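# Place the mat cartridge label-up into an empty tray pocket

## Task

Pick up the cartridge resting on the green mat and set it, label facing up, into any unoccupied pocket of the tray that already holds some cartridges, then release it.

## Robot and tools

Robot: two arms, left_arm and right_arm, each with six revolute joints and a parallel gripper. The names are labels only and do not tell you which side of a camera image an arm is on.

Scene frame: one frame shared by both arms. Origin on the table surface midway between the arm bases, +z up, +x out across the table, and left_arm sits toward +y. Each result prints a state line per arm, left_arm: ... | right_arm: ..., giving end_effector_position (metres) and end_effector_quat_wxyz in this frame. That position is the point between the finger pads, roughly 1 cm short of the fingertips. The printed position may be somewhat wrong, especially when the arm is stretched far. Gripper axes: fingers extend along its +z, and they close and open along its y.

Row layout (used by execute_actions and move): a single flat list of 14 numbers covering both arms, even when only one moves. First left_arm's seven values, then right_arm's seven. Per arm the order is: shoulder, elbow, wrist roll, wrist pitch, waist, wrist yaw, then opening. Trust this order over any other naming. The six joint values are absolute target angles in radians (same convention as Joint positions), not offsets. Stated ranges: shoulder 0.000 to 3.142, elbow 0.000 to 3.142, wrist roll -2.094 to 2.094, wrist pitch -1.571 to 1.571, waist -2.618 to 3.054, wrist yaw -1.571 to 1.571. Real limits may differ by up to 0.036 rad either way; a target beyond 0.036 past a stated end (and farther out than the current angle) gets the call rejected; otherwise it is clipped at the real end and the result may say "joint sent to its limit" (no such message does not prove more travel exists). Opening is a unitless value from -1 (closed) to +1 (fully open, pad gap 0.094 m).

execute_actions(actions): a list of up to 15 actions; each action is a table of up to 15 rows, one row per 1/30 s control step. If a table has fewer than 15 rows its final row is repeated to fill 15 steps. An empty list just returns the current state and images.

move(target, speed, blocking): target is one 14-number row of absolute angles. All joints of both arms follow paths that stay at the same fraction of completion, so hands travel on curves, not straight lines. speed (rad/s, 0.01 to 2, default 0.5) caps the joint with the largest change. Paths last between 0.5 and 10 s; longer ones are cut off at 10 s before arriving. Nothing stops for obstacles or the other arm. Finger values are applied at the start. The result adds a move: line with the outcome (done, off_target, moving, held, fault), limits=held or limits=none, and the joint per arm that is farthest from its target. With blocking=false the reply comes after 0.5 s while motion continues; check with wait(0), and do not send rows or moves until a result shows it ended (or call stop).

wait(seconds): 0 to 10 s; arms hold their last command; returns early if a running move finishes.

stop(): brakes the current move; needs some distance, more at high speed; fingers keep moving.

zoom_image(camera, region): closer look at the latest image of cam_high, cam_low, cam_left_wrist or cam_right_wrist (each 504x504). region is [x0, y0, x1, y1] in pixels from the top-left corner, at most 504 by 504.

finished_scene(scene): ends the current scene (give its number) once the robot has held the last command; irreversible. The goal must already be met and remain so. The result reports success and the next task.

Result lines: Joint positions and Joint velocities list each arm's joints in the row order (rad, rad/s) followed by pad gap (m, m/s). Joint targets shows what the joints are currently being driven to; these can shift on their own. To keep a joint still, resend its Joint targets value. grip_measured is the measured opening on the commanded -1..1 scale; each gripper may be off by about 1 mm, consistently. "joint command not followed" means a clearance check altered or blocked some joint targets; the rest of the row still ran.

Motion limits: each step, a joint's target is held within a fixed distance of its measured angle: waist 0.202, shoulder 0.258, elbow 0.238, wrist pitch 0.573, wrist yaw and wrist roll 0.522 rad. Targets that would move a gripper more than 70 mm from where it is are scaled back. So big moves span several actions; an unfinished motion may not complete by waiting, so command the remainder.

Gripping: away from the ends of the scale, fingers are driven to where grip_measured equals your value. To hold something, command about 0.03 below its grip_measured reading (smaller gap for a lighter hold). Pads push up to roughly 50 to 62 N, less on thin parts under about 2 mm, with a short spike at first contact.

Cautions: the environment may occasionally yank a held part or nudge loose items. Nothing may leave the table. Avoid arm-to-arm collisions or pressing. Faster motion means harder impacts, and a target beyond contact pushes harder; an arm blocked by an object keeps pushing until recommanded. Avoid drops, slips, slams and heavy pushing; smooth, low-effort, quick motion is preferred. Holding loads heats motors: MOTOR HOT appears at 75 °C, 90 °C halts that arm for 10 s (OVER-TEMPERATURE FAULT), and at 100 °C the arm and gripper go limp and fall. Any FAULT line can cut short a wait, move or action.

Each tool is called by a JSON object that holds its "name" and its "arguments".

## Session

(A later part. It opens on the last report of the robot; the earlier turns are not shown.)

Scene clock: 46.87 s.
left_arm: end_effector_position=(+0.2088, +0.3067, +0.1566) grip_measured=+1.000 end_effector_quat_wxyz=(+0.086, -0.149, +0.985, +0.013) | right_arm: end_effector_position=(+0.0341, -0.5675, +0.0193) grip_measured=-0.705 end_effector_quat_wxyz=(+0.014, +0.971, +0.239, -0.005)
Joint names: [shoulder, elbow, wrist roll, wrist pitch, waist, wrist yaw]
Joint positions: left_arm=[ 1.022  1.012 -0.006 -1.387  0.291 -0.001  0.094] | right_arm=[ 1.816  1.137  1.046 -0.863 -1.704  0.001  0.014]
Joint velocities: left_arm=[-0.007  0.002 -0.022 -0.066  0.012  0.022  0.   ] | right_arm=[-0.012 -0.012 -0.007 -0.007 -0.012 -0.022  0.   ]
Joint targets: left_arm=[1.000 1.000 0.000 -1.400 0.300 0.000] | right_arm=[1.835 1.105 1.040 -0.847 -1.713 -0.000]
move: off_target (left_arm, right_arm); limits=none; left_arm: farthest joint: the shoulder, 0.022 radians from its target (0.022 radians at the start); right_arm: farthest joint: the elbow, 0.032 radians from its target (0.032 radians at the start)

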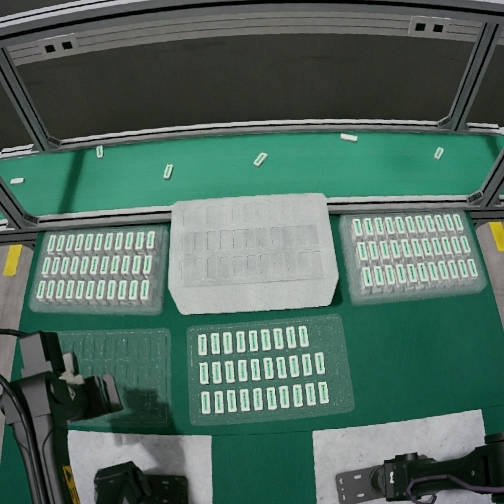

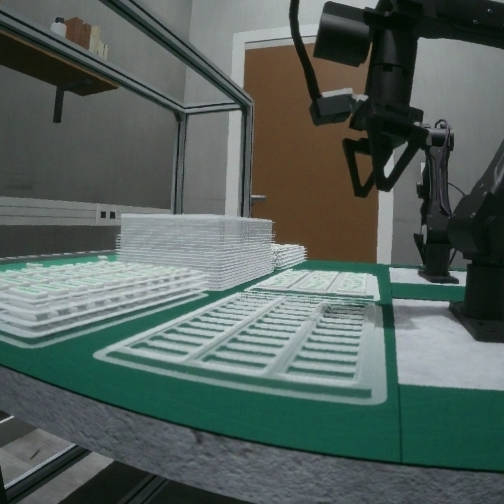

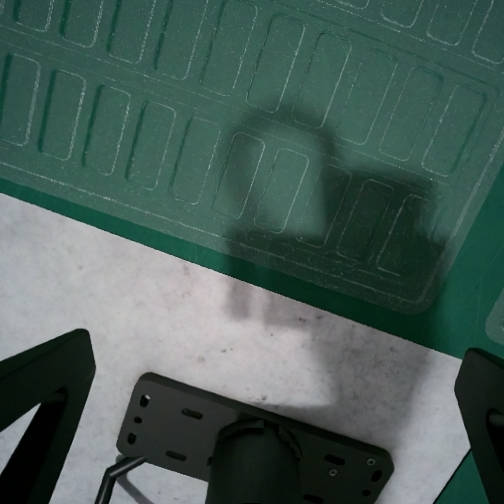

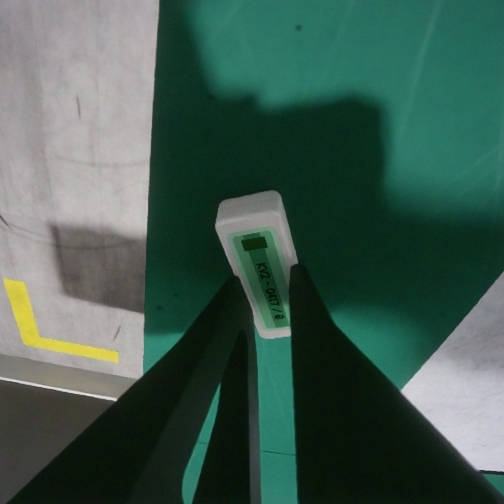

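{"name": "move", "arguments": {"target": [1.0,1.0,0,-1.4,0.3,0,1,1.80,1.135,1.04,-0.85,-1.713,0,-0.4]}}

{"name": "move", "arguments": {"target": [1.0,1.0,0,-1.4,0.3,0,1,1.774,1.135,1.04,-0.855,-1.713,0,-0.4], "speed": 0.05}}

{"name": "move", "arguments": {"target": [1.0,1.0,0,-1.4,0.3,0,1,1.774,1.135,1.04,-0.855,-1.713,0,-0.74]}}

Scene clock: 50.93 s.
left_arm: end_effector_position=(+0.2088, +0.3067, +0.1566) grip_measured=+1.000 end_effector_quat_wxyz=(+0.086, -0.149, +0.985, +0.013) | right_arm: end_effector_position=(+0.0341, -0.5675, +0.0193) grip_measured=-0.401 end_effector_quat_wxyz=(+0.014, +0.971, +0.239, -0.005)
Joint names: [shoulder, elbow, wrist roll, wrist pitch, waist, wrist yaw]
Joint positions: left_arm=[ 1.022  1.012 -0.006 -1.387  0.291 -0.001  0.094] | right_arm=[ 1.816  1.137  1.046 -0.863 -1.704  0.001  0.028]
Joint velocities: left_arm=[-0.022  0.017  0.081 -0.007 -0.017 -0.022  0.   ] | right_arm=[-0.002  0.002  0.037  0.051  0.007 -0.022  0.001]
Joint targets: left_arm=[1.000 1.000 0.000 -1.400 0.300 -0.000] | right_arm=[1.800 1.135 1.040 -0.850 -1.713 0.000]
move: off_target (left_arm); limits=none; left_arm: farthest joint: the shoulder, 0.022 radians from its target (0.022 radians at the start); right_arm: farthest joint: the shoulder, 0.016 radians from its target (0.016 radians at the start)

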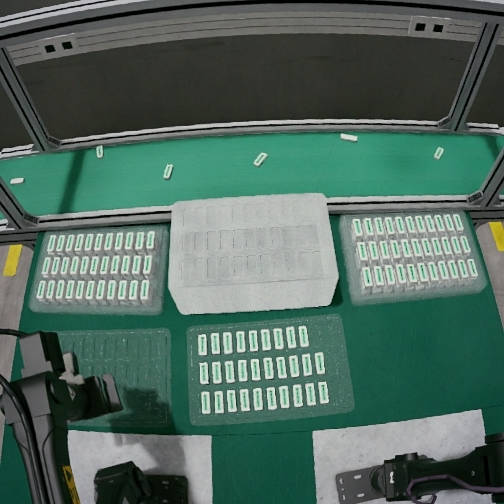

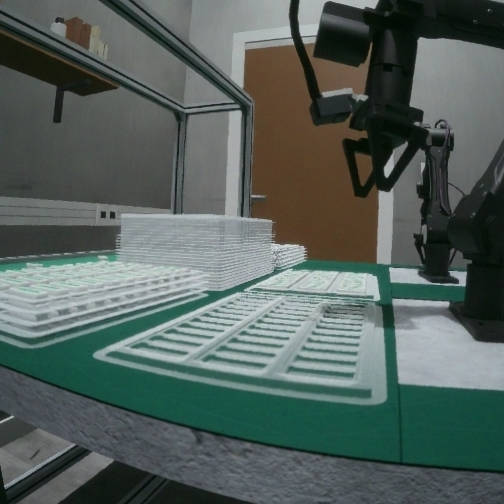

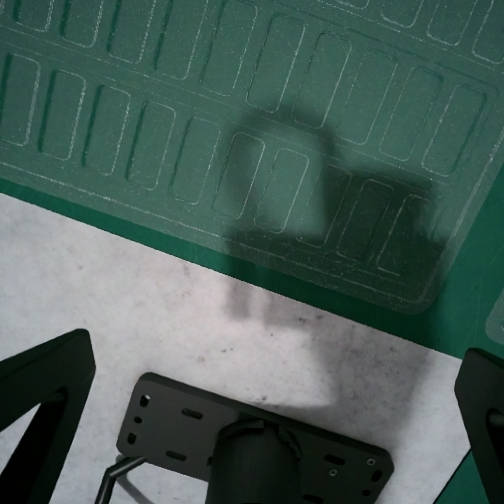

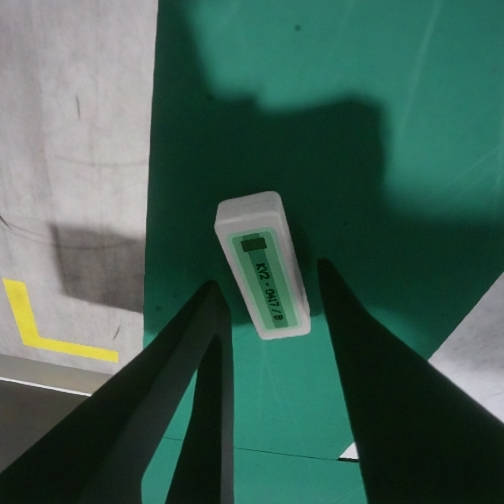

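Scene clock: 52.17 s.
left_arm: end_effector_position=(+0.2088, +0.3067, +0.1566) grip_measured=+1.000 end_effector_quat_wxyz=(+0.086, -0.149, +0.985, +0.013) | right_arm: end_effector_position=(+0.0341, -0.5688, +0.0233) grip_measured=-0.401 end_effector_quat_wxyz=(+0.020, +0.971, +0.239, -0.007)
Joint names: [shoulder, elbow, wrist roll, wrist pitch, waist, wrist yaw]
Joint positions: left_arm=[ 1.022  1.012 -0.006 -1.387  0.291 -0.001  0.094] | right_arm=[ 1.802  1.137  1.046 -0.863 -1.704  0.001  0.028]
Joint velocities: left_arm=[-0.002  0.002 -0.037 -0.081 -0.002 -0.037  0.   ] | right_arm=[-0.012  0.002 -0.037 -0.037 -0.022 -0.066  0.001]
Joint targets: left_arm=[1.000 1.000 -0.000 -1.400 0.300 0.000] | right_arm=[1.774 1.135 1.040 -0.855 -1.713 0.000]
move: off_target (left_arm, right_arm); limits=none; left_arm: farthest joint: the shoulder, 0.022 radians from its target (0.022 radians at the start); right_arm: farthest joint: the shoulder, 0.028 radians from its target (0.042 radians at the start)

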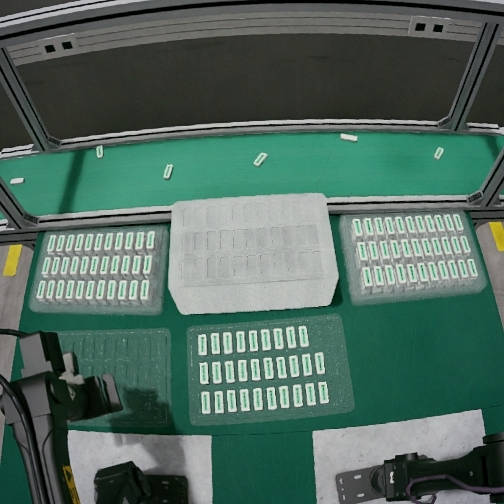

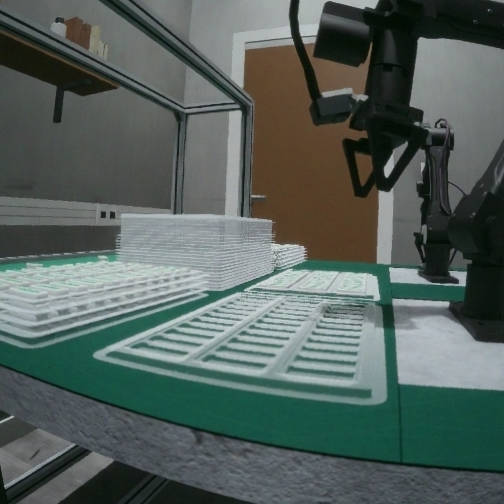

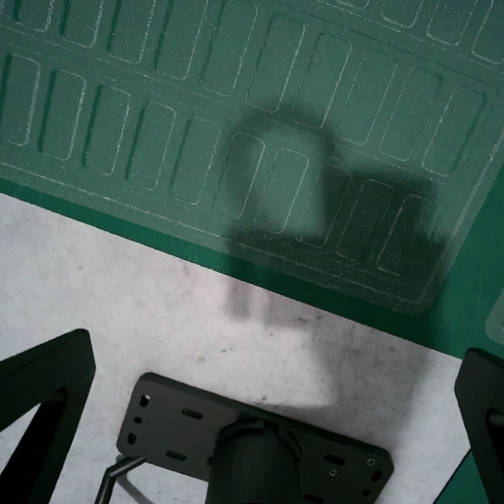

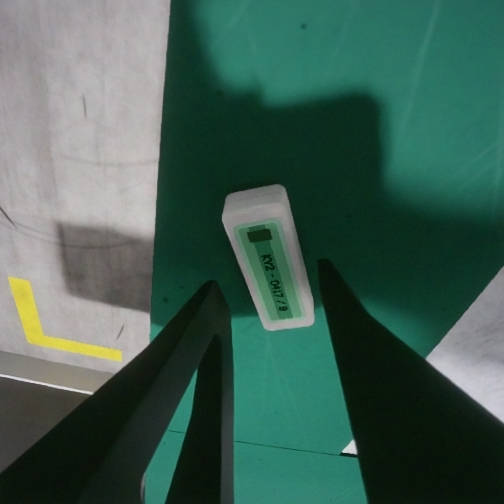

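Scene clock: 52.87 s.
left_arm: end_effector_position=(+0.2088, +0.3067, +0.1566) grip_measured=+1.000 end_effector_quat_wxyz=(+0.086, -0.149, +0.985, +0.013) | right_arm: end_effector_position=(+0.0341, -0.5688, +0.0233) grip_measured=-0.739 end_effector_quat_wxyz=(+0.020, +0.971, +0.239, -0.007)
Joint names: [shoulder, elbow, wrist roll, wrist pitch, waist, wrist yaw]
Joint positions: left_arm=[ 1.022  1.012 -0.006 -1.387  0.291 -0.001  0.094] | right_arm=[ 1.802  1.137  1.046 -0.863 -1.704  0.001  0.012]
Joint velocities: left_arm=[ 0.002 -0.012 -0.022  0.037  0.002 -0.11   0.   ] | right_arm=[-0.017  0.007 -0.051 -0.022 -0.012 -0.051 -0.001]
Joint targets: left_arm=[1.000 1.000 -0.000 -1.400 0.300 -0.000] | right_arm=[1.774 1.135 1.040 -0.855 -1.713 -0.000]
move: off_target (left_arm, right_arm); limits=none; left_arm: farthest joint: the shoulder, 0.022 radians from its target (0.022 radians at the start); right_arm: farthest joint: the shoulder, 0.028 radians from its target (0.028 radians at the start)

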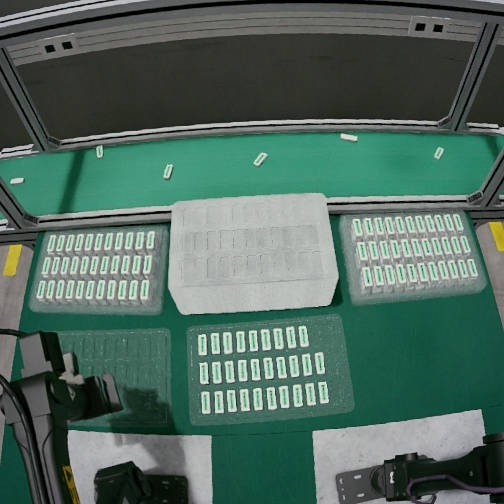

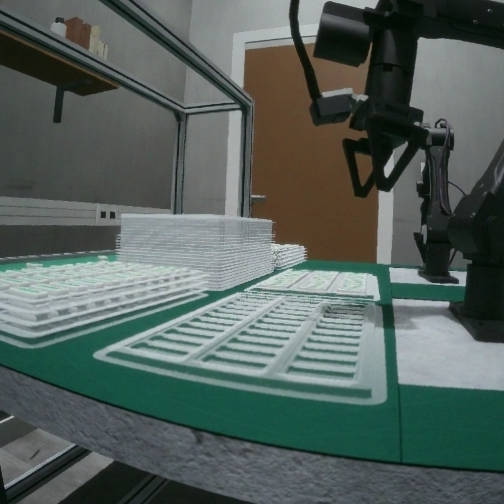

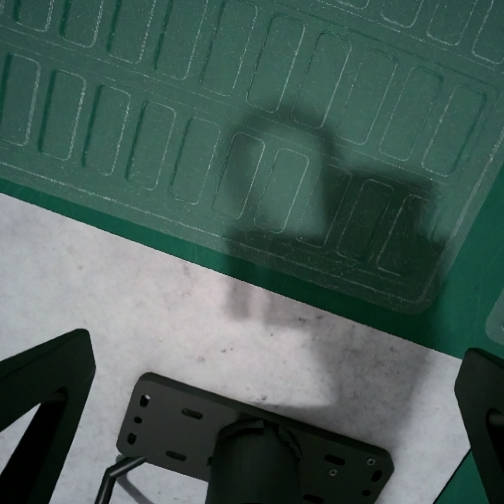

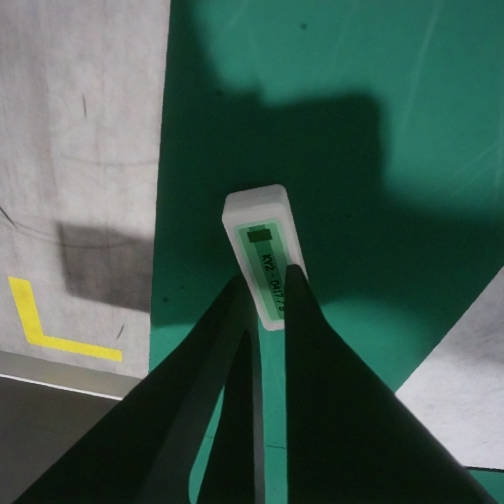

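{"name": "move", "arguments": {"target": [1.0,1.0,0,-1.4,0.3,0,1,1.774,1.135,1.04,-0.855,-1.713,0,-0.4]}}

{"name": "move", "arguments": {"target": [1.0,1.0,0,-1.4,0.3,0,1,1.82,1.135,1.04,-0.855,-1.713,0,-0.4], "speed": 0.03}}

{"name": "move", "arguments": {"target": [1.0,1.0,0,-1.4,0.3,0,1,1.82,1.135,1.04,-0.855,-1.713,0,-0.74]}}

Scene clock: 57.80 s.
left_arm: end_effector_position=(+0.2088, +0.3067, +0.1566) grip_measured=+1.000 end_effector_quat_wxyz=(+0.086, -0.149, +0.985, +0.013) | right_arm: end_effector_position=(+0.0341, -0.5688, +0.0233) grip_measured=-0.401 end_effector_quat_wxyz=(+0.020, +0.971, +0.239, -0.007)
Joint names: [shoulder, elbow, wrist roll, wrist pitch, waist, wrist yaw]
Joint positions: left_arm=[ 1.022  1.012 -0.006 -1.387  0.291 -0.001  0.094] | right_arm=[ 1.802  1.137  1.046 -0.863 -1.704  0.001  0.028]
Joint velocities: left_arm=[-0.017 -0.012  0.051  0.037 -0.012 -0.022  0.   ] | right_arm=[-0.002 -0.012  0.081  0.051 -0.002 -0.051 -0.001]
Joint targets: left_arm=[1.000 1.000 -0.000 -1.400 0.300 0.000] | right_arm=[1.774 1.135 1.040 -0.855 -1.713 0.000]
move: off_target (left_arm, right_arm); limits=none; left_arm: farthest joint: the shoulder, 0.022 radians from its target (0.022 radians at the start); right_arm: farthest joint: the shoulder, 0.028 radians from its target (0.028 radians at the start)

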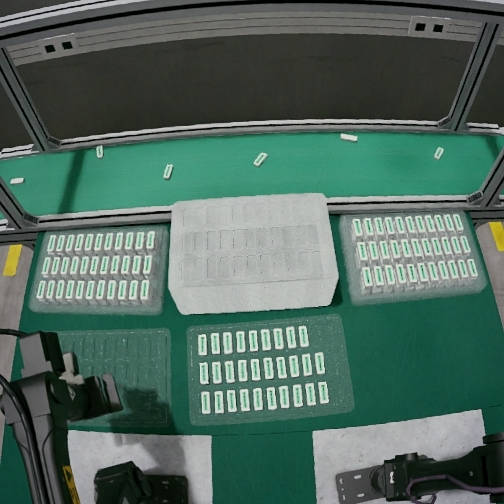

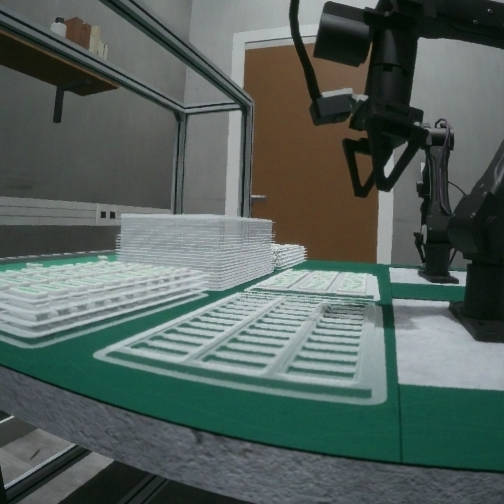

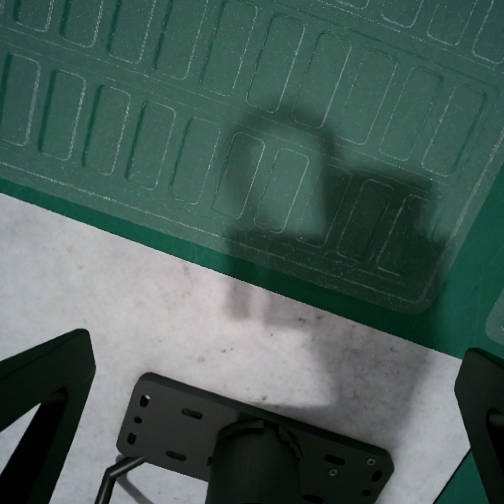

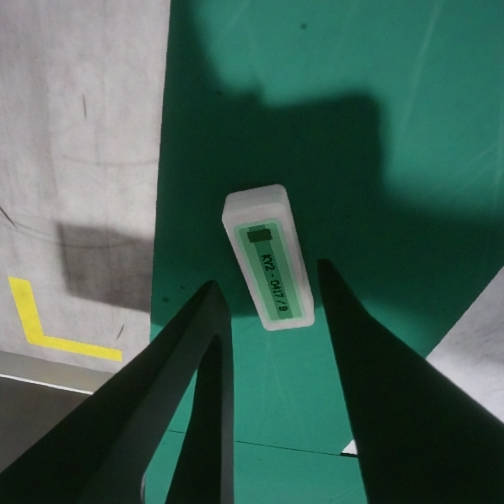

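Scene clock: 58.77 s.
left_arm: end_effector_position=(+0.2088, +0.3067, +0.1566) grip_measured=+1.000 end_effector_quat_wxyz=(+0.086, -0.149, +0.985, +0.013) | right_arm: end_effector_position=(+0.0341, -0.5688, +0.0233) grip_measured=-0.401 end_effector_quat_wxyz=(+0.020, +0.971, +0.239, -0.007)
Joint names: [shoulder, elbow, wrist roll, wrist pitch, waist, wrist yaw]
Joint positions: left_arm=[ 1.022  1.012 -0.006 -1.387  0.291 -0.001  0.094] | right_arm=[ 1.802  1.137  1.046 -0.863 -1.704  0.001  0.028]
Joint velocities: left_arm=[-0.007 -0.002  0.022 -0.081  0.012  0.051  0.   ] | right_arm=[-0.012  0.002 -0.095 -0.066 -0.002  0.066 -0.   ]
Joint targets: left_arm=[1.000 1.000 0.000 -1.400 0.300 -0.000] | right_arm=[1.820 1.135 1.040 -0.855 -1.713 0.000]
move: off_target (left_arm); limits=none; left_arm: farthest joint: the shoulder, 0.022 radians from its target (0.022 radians at the start); right_arm: farthest joint: the shoulder, 0.018 radians from its target (0.018 radians at the start)

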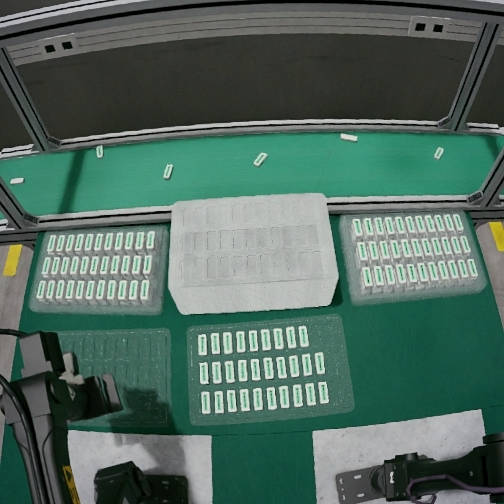

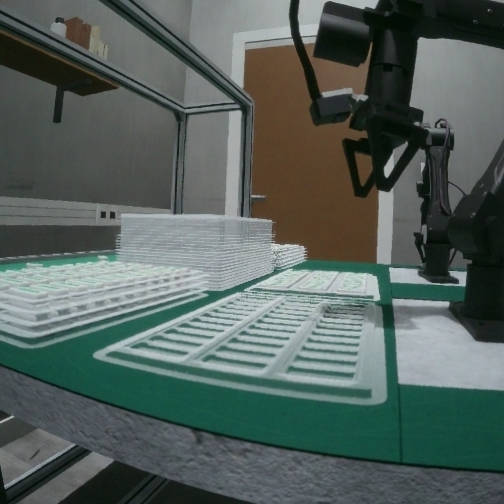

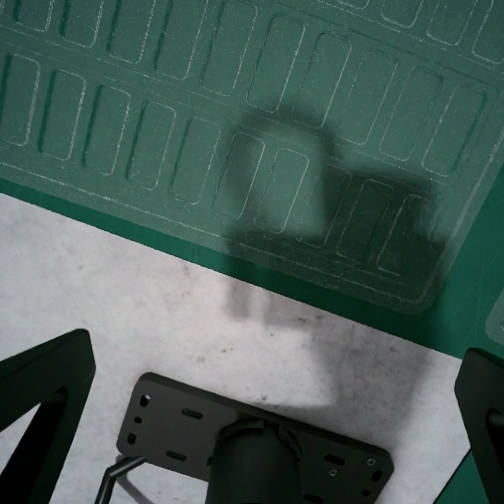

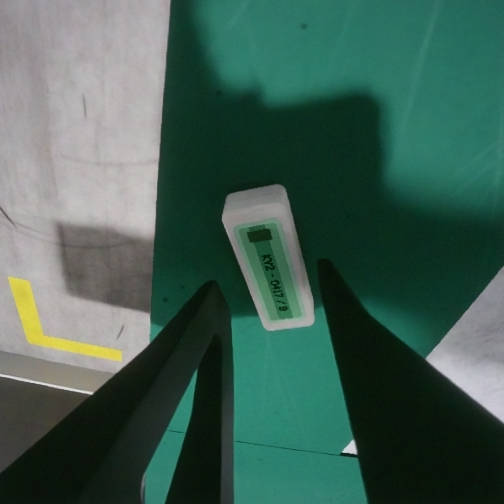

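Scene clock: 59.47 s.
left_arm: end_effector_position=(+0.2088, +0.3067, +0.1566) grip_measured=+1.000 end_effector_quat_wxyz=(+0.086, -0.149, +0.985, +0.013) | right_arm: end_effector_position=(+0.0341, -0.5688, +0.0233) grip_measured=-0.739 end_effector_quat_wxyz=(+0.020, +0.971, +0.239, -0.007)
Joint names: [shoulder, elbow, wrist roll, wrist pitch, waist, wrist yaw]
Joint positions: left_arm=[ 1.022  1.012 -0.006 -1.387  0.291 -0.001  0.094] | right_arm=[ 1.802  1.137  1.046 -0.863 -1.704  0.001  0.012]
Joint velocities: left_arm=[-0.007 -0.002 -0.007 -0.007 -0.002 -0.007  0.   ] | right_arm=[-0.017 -0.002 -0.007  0.022 -0.017 -0.168  0.001]
Joint targets: left_arm=[1.000 1.000 0.000 -1.400 0.300 0.000] | right_arm=[1.820 1.135 1.040 -0.855 -1.713 -0.000]
move: off_target (left_arm); limits=none; left_arm: farthest joint: the shoulder, 0.022 radians from its target (0.022 radians at the start); right_arm: farthest joint: the shoulder, 0.018 radians from its target (0.018 radians at the start)

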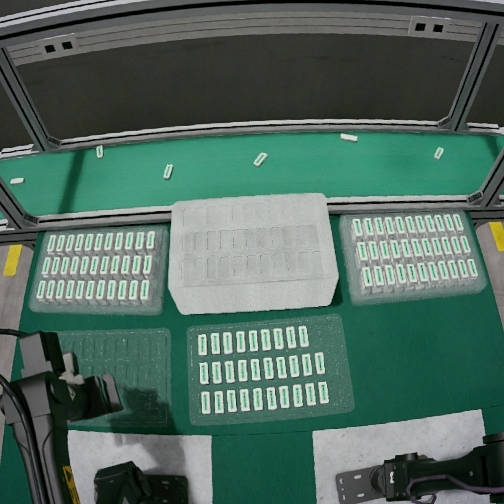

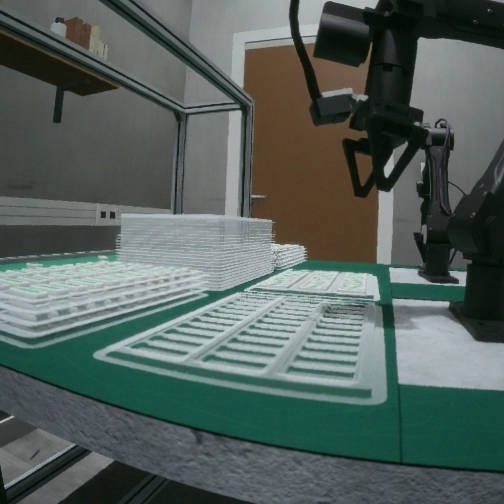

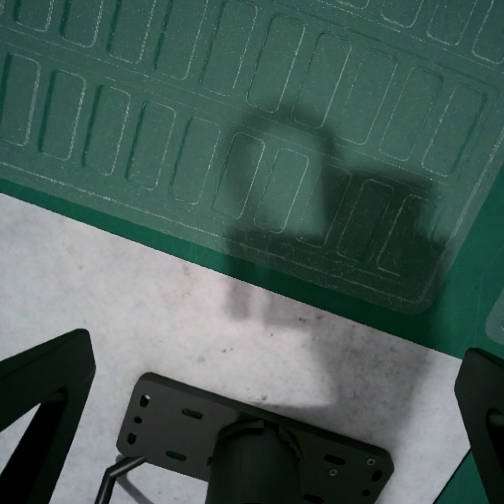

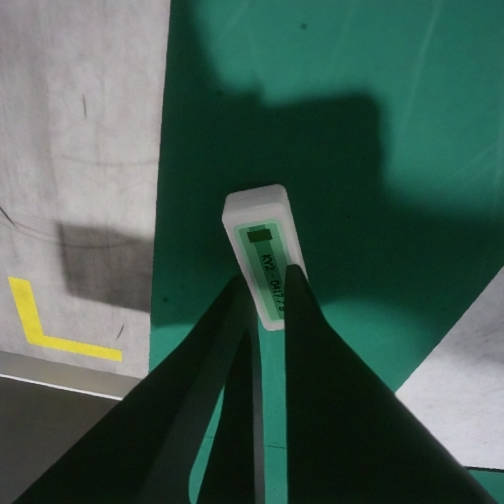

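{"name": "move", "arguments": {"target": [1.0,1.0,0,-1.4,0.3,0,1,1.82,1.135,1.04,-0.855,-1.713,0,-0.35]}}

{"name": "move", "arguments": {"target": [1.0,1.0,0,-1.4,0.3,0,1,1.843,1.135,1.04,-0.855,-1.713,0,-0.35], "speed": 0.05}}

Scene clock: 61.97 s.
left_arm: end_effector_position=(+0.2088, +0.3067, +0.1566) grip_measured=+1.000 end_effector_quat_wxyz=(+0.086, -0.149, +0.985, +0.013) | right_arm: end_effector_position=(+0.0341, -0.5688, +0.0233) grip_measured=-0.351 end_effector_quat_wxyz=(+0.020, +0.971, +0.239, -0.007)
Joint names: [shoulder, elbow, wrist roll, wrist pitch, waist, wrist yaw]
Joint positions: left_arm=[ 1.022  1.012 -0.006 -1.387  0.291 -0.001  0.094] | right_arm=[ 1.802  1.137  1.046 -0.863 -1.704  0.001  0.03 ]
Joint velocities: left_arm=[ 0.027  0.007 -0.081  0.022  0.007 -0.007  0.   ] | right_arm=[-0.002 -0.002  0.081  0.022  0.012 -0.066  0.   ]
Joint targets: left_arm=[1.000 1.000 0.000 -1.400 0.300 -0.000] | right_arm=[1.820 1.135 1.040 -0.855 -1.713 0.000]
move: off_target (left_arm); limits=none; left_arm: farthest joint: the shoulder, 0.022 radians from its target (0.022 radians at the start); right_arm: farthest joint: the shoulder, 0.018 radians from its target (0.018 radians at the start)

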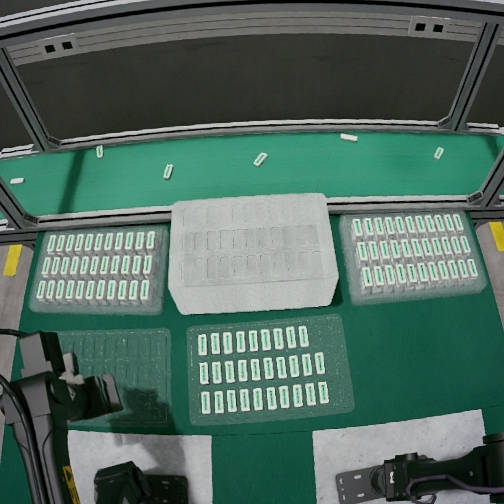

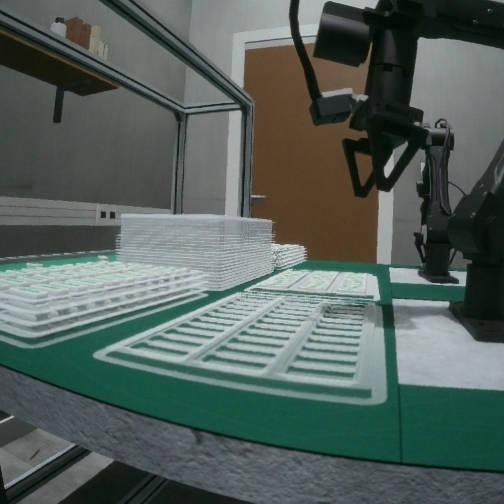

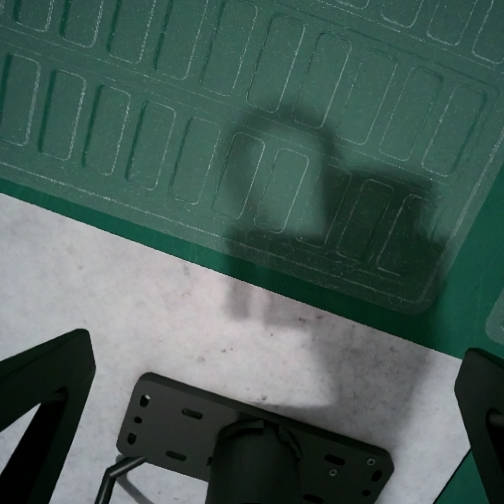

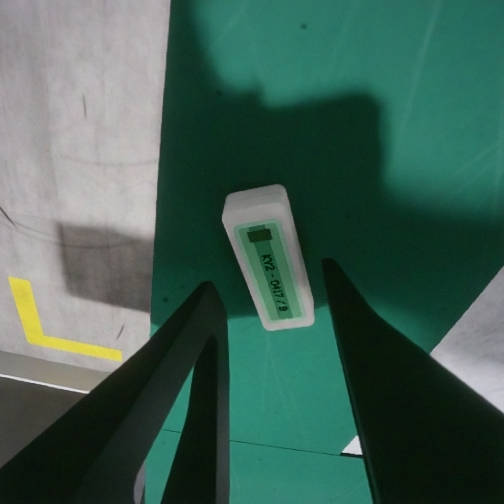

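Scene clock: 63.03 s.
left_arm: end_effector_position=(+0.2088, +0.3067, +0.1566) grip_measured=+1.000 end_effector_quat_wxyz=(+0.086, -0.149, +0.985, +0.013) | right_arm: end_effector_position=(+0.0342, -0.5657, +0.0141) grip_measured=-0.351 end_effector_quat_wxyz=(+0.006, +0.971, +0.239, -0.002)
Joint names: [shoulder, elbow, wrist roll, wrist pitch, waist, wrist yaw]
Joint positions: left_arm=[ 1.022  1.012 -0.006 -1.387  0.291 -0.001  0.094] | right_arm=[ 1.833  1.137  1.046 -0.863 -1.704  0.001  0.03 ]
Joint velocities: left_arm=[-0.007  0.012  0.022  0.022  0.007  0.037  0.   ] | right_arm=[ 0.007 -0.002 -0.022 -0.007 -0.012  0.066  0.   ]
Joint targets: left_arm=[1.000 1.000 -0.000 -1.400 0.300 -0.000] | right_arm=[1.843 1.135 1.040 -0.855 -1.713 -0.000]
move: off_target (left_arm); limits=none; left_arm: farthest joint: the shoulder, 0.022 radians from its target (0.022 radians at the start); right_arm: farthest joint: the shoulder, 0.010 radians from its target (0.041 radians at the start)

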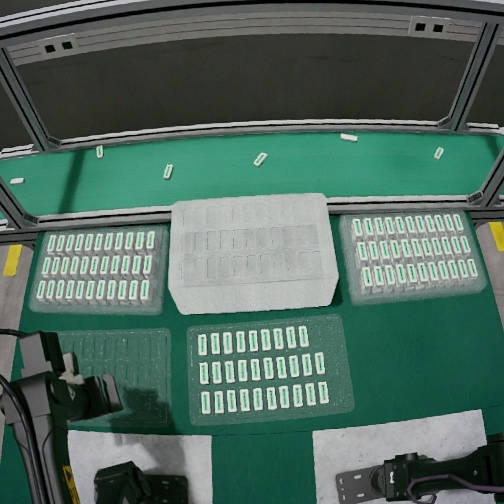

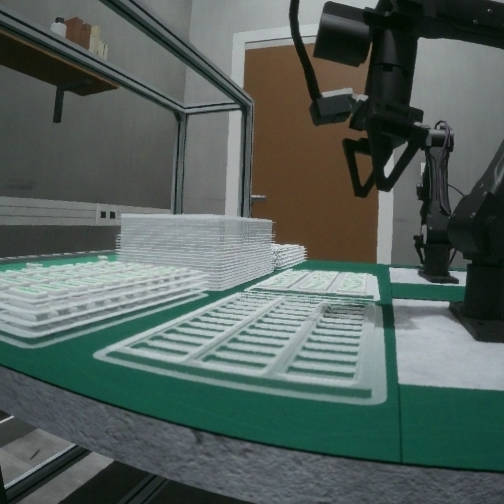

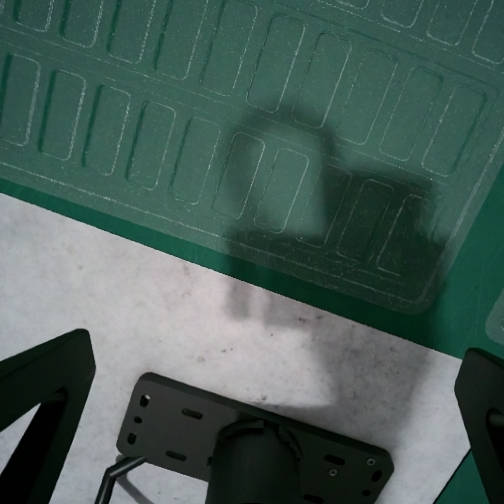

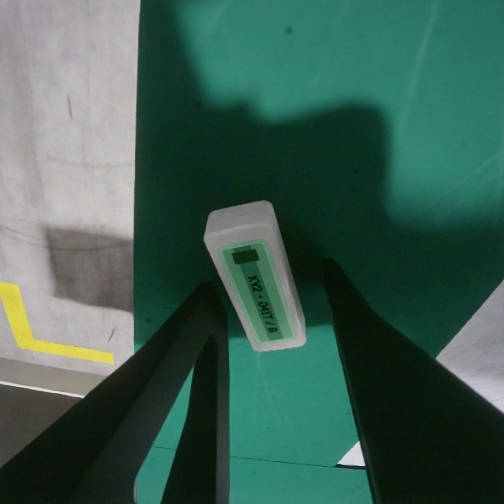

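{"name": "move", "arguments": {"target": [1.0,1.0,0,-1.4,0.3,0,1,1.843,1.135,1.04,-0.855,-1.713,0,-0.74]}}

{"name": "move", "arguments": {"target": [1.0,1.0,0,-1.4,0.3,0,1,1.6,1.17,1.04,-1.1,-1.713,0,-0.74], "speed": 0.3}}

{"name": "zoom_image", "arguments": {"camera": "cam_high", "region": [240,290,380,430]}}

Scene clock: 69.67 s.
left_arm: end_effector_position=(+0.2088, +0.3067, +0.1566) grip_measured=+1.000 end_effector_quat_wxyz=(+0.086, -0.149, +0.985, +0.013) | right_arm: end_effector_position=(+0.0342, -0.5657, +0.0141) grip_measured=-0.683 end_effector_quat_wxyz=(+0.006, +0.971, +0.239, -0.002)
Joint names: [shoulder, elbow, wrist roll, wrist pitch, waist, wrist yaw]
Joint positions: left_arm=[ 1.022  1.012 -0.006 -1.387  0.291 -0.001  0.094] | right_arm=[ 1.833  1.137  1.046 -0.863 -1.704  0.001  0.015]
Joint velocities: left_arm=[ 0.002 -0.002 -0.081  0.051 -0.002 -0.037  0.   ] | right_arm=[ 0.017  0.007  0.051  0.007 -0.007 -0.022 -0.   ]
Joint targets: left_arm=[1.000 1.000 -0.000 -1.400 0.300 0.000] | right_arm=[1.843 1.135 1.040 -0.855 -1.713 0.000]
move: off_target (left_arm); limits=none; left_arm: farthest joint: the shoulder, 0.022 radians from its target (0.022 radians at the start); right_arm: farthest joint: the shoulder, 0.010 radians from its target (0.010 radians at the start)

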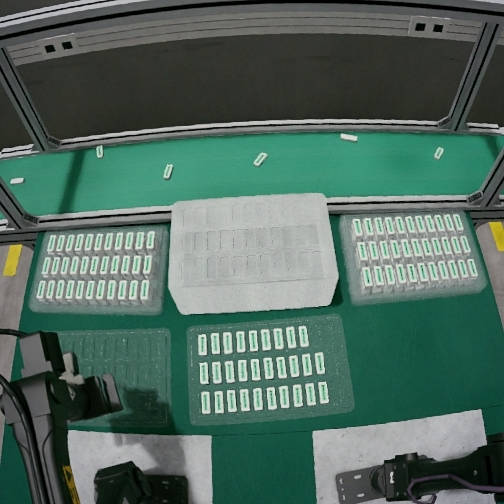

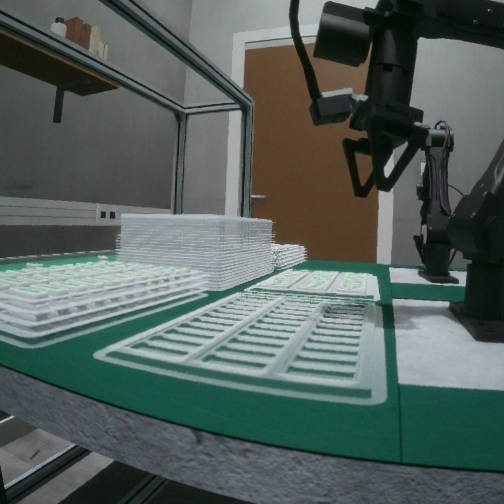

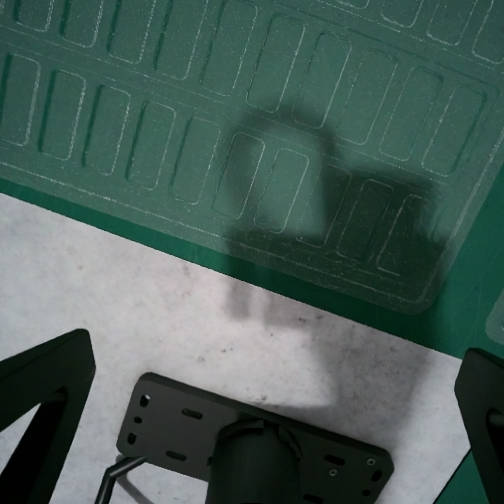

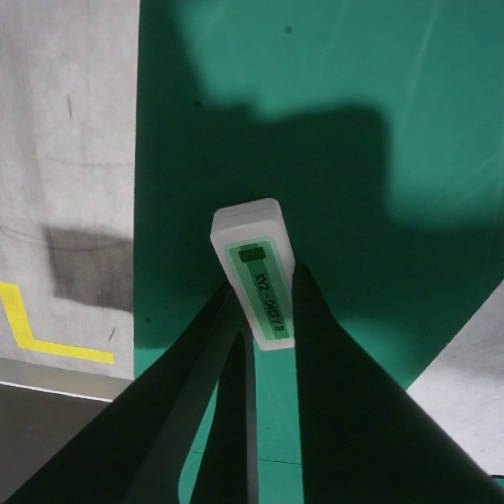

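Scene clock: 71.10 s.
left_arm: end_effector_position=(+0.2088, +0.3067, +0.1566) grip_measured=+1.000 end_effector_quat_wxyz=(+0.086, -0.149, +0.985, +0.013) | right_arm: end_effector_position=(+0.0358, -0.5276, +0.0723) grip_measured=-0.683 end_effector_quat_wxyz=(+0.002, +0.971, +0.239, -0.001)
Joint names: [shoulder, elbow, wrist roll, wrist pitch, waist, wrist yaw]
Joint positions: left_arm=[ 1.022  1.012 -0.006 -1.387  0.291 -0.001  0.094] | right_arm=[ 1.623  1.137  1.046 -1.079 -1.704  0.001  0.015]
Joint velocities: left_arm=[-0.012  0.017  0.007  0.022 -0.007 -0.037  0.   ] | right_arm=[ 0.002 -0.007 -0.037 -0.081 -0.017 -0.022  0.001]
Joint targets: left_arm=[1.000 1.000 0.000 -1.400 0.300 0.000] | right_arm=[1.600 1.170 1.040 -1.100 -1.713 -0.000]
move: off_target (left_arm, right_arm); limits=none; left_arm: farthest joint: the shoulder, 0.022 radians from its target (0.022 radians at the start); right_arm: farthest joint: the elbow, 0.033 radians from its target (0.033 radians at the start)

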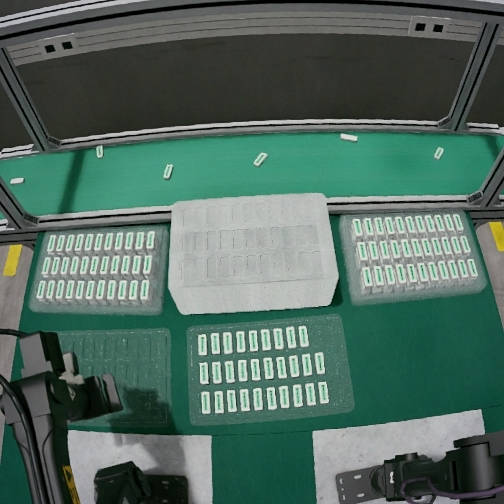

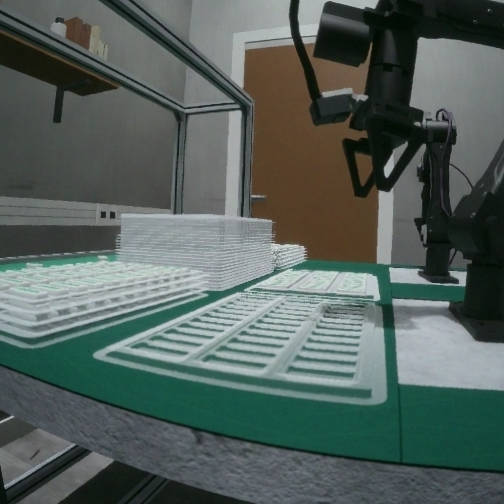

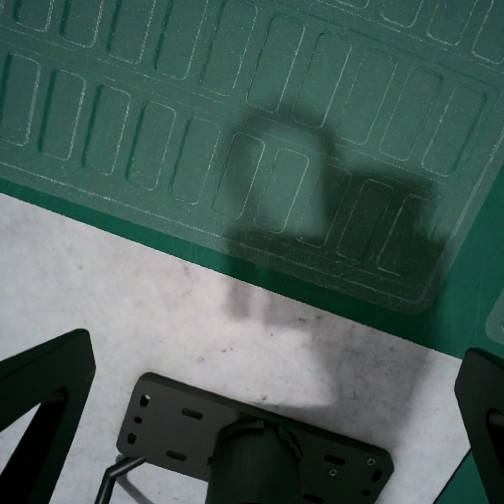

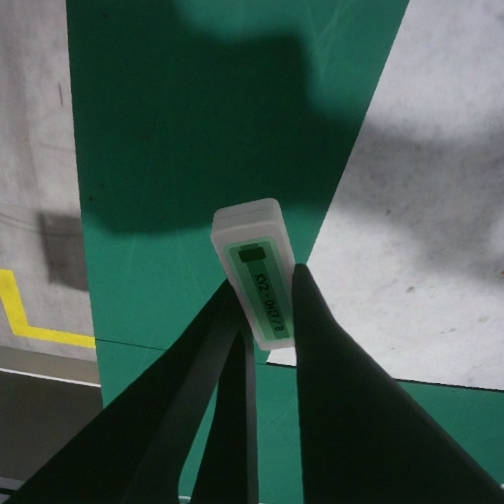

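Region (240, 290, 380, 430) of cam_high's 504x504 image, scaled by 3.600, with more detail than that image has.

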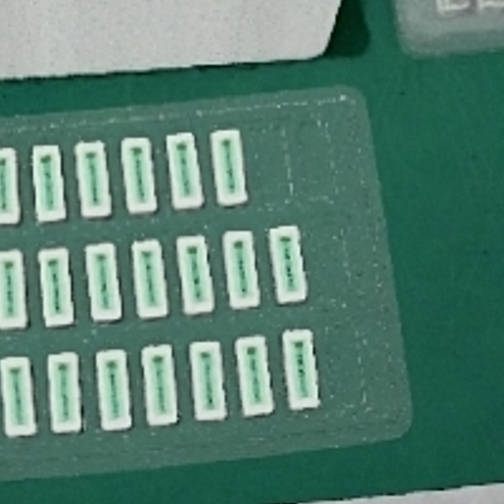

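{"name": "move", "arguments": {"target": [1.0,1.0,0,-1.4,0.3,0,1,1.74,1.18,0.265,-0.97,0.271,0,-0.74], "speed": 0.7}}

Scene clock: 77.73 s.
left_arm: end_effector_position=(+0.2088, +0.3067, +0.1566) grip_measured=+1.000 end_effector_quat_wxyz=(+0.086, -0.149, +0.985, +0.013) | right_arm: end_effector_position=(+0.3225, -0.1415, +0.0436) grip_measured=-0.683 end_effector_quat_wxyz=(-0.006, -0.046, +0.999, +0.000)
Joint names: [shoulder, elbow, wrist roll, wrist pitch, waist, wrist yaw]
Joint positions: left_arm=[ 1.022  1.012 -0.006 -1.387  0.291 -0.001  0.094] | right_arm=[ 1.73   1.137  0.272 -0.988  0.272 -0.004  0.015]
Joint velocities: left_arm=[-0.002  0.002  0.007 -0.007  0.012  0.007  0.   ] | right_arm=[ 0.012  0.002 -0.022 -0.037 -0.017 -0.022  0.001]
Joint targets: left_arm=[1.000 1.000 -0.000 -1.400 0.300 -0.000] | right_arm=[1.740 1.180 0.265 -0.970 0.271 -0.000]
move: off_target (left_arm, right_arm); limits=none; left_arm: farthest joint: the shoulder, 0.022 radians from its target (0.022 radians at the start); right_arm: farthest joint: the elbow, 0.043 radians from its target (0.043 radians at the start)

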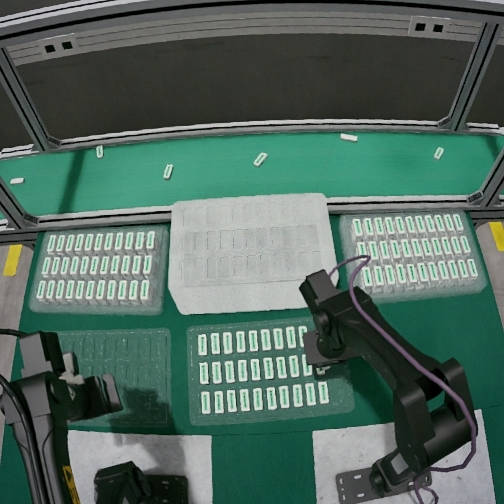

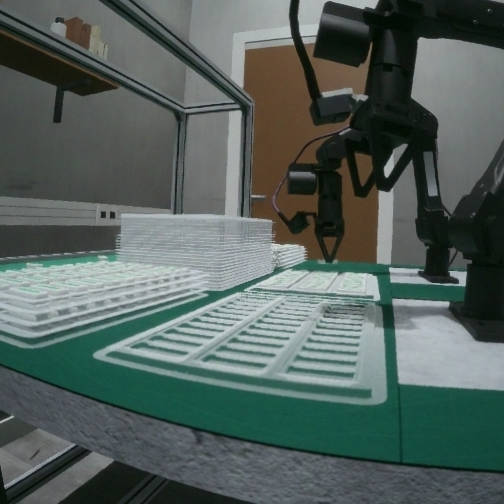

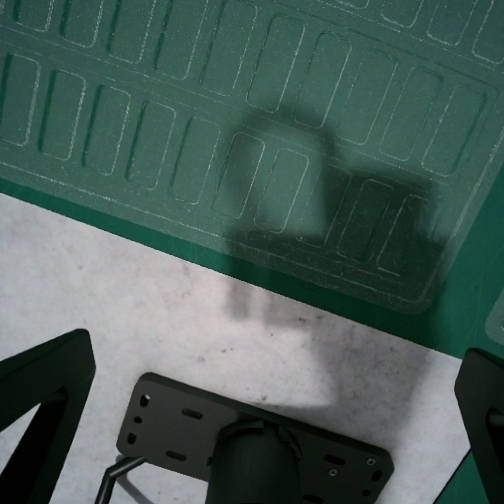

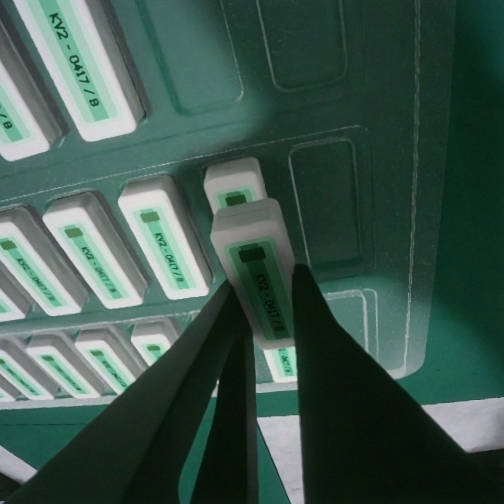

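{"name": "move", "arguments": {"target": [1.0,1.0,0,-1.4,0.3,0,1,1.73,1.06,0.18,-0.90,0.179,0,-0.74], "speed": 0.12}}

Scene clock: 82.33 s.
left_arm: end_effector_position=(+0.2088, +0.3067, +0.1566) grip_measured=+1.000 end_effector_quat_wxyz=(+0.086, -0.149, +0.985, +0.013) | right_arm: end_effector_position=(+0.3277, -0.1662, +0.0298) grip_measured=-0.683 end_effector_quat_wxyz=(-0.000, -0.045, +0.999, +0.002)
Joint names: [shoulder, elbow, wrist roll, wrist pitch, waist, wrist yaw]
Joint positions: left_arm=[ 1.022  1.012 -0.006 -1.387  0.291 -0.001  0.094] | right_arm=[ 1.73   1.078  0.187 -0.919  0.186 -0.004  0.015]
Joint velocities: left_arm=[ 0.002  0.017 -0.007  0.081  0.007  0.051  0.   ] | right_arm=[ 0.022  0.007 -0.066 -0.022  0.002  0.007  0.   ]
Joint targets: left_arm=[1.000 1.000 0.000 -1.400 0.300 -0.000] | right_arm=[1.730 1.060 0.180 -0.900 0.179 -0.000]
move: off_target (left_arm); limits=none; left_arm: farthest joint: the shoulder, 0.022 radians from its target (0.022 radians at the start); right_arm: farthest joint: the wrist pitch, 0.019 radians from its target (0.088 radians at the start)

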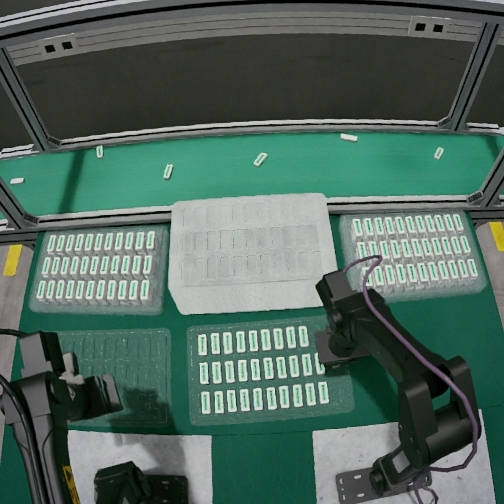

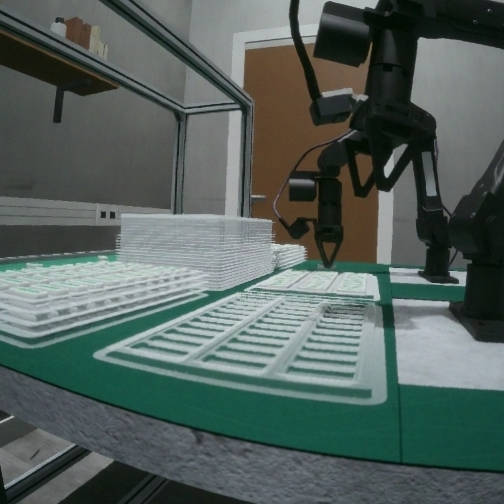

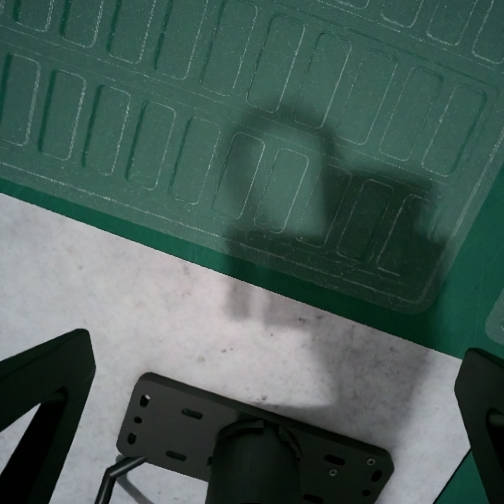

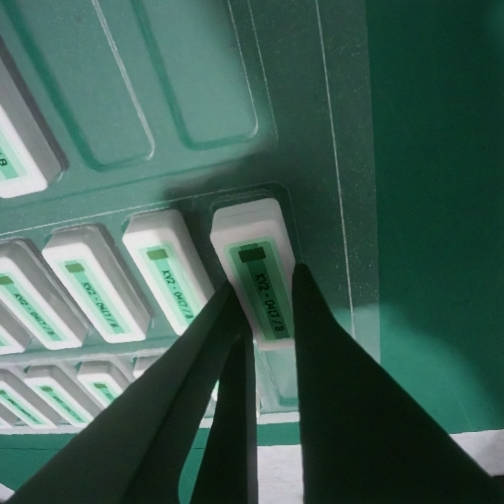

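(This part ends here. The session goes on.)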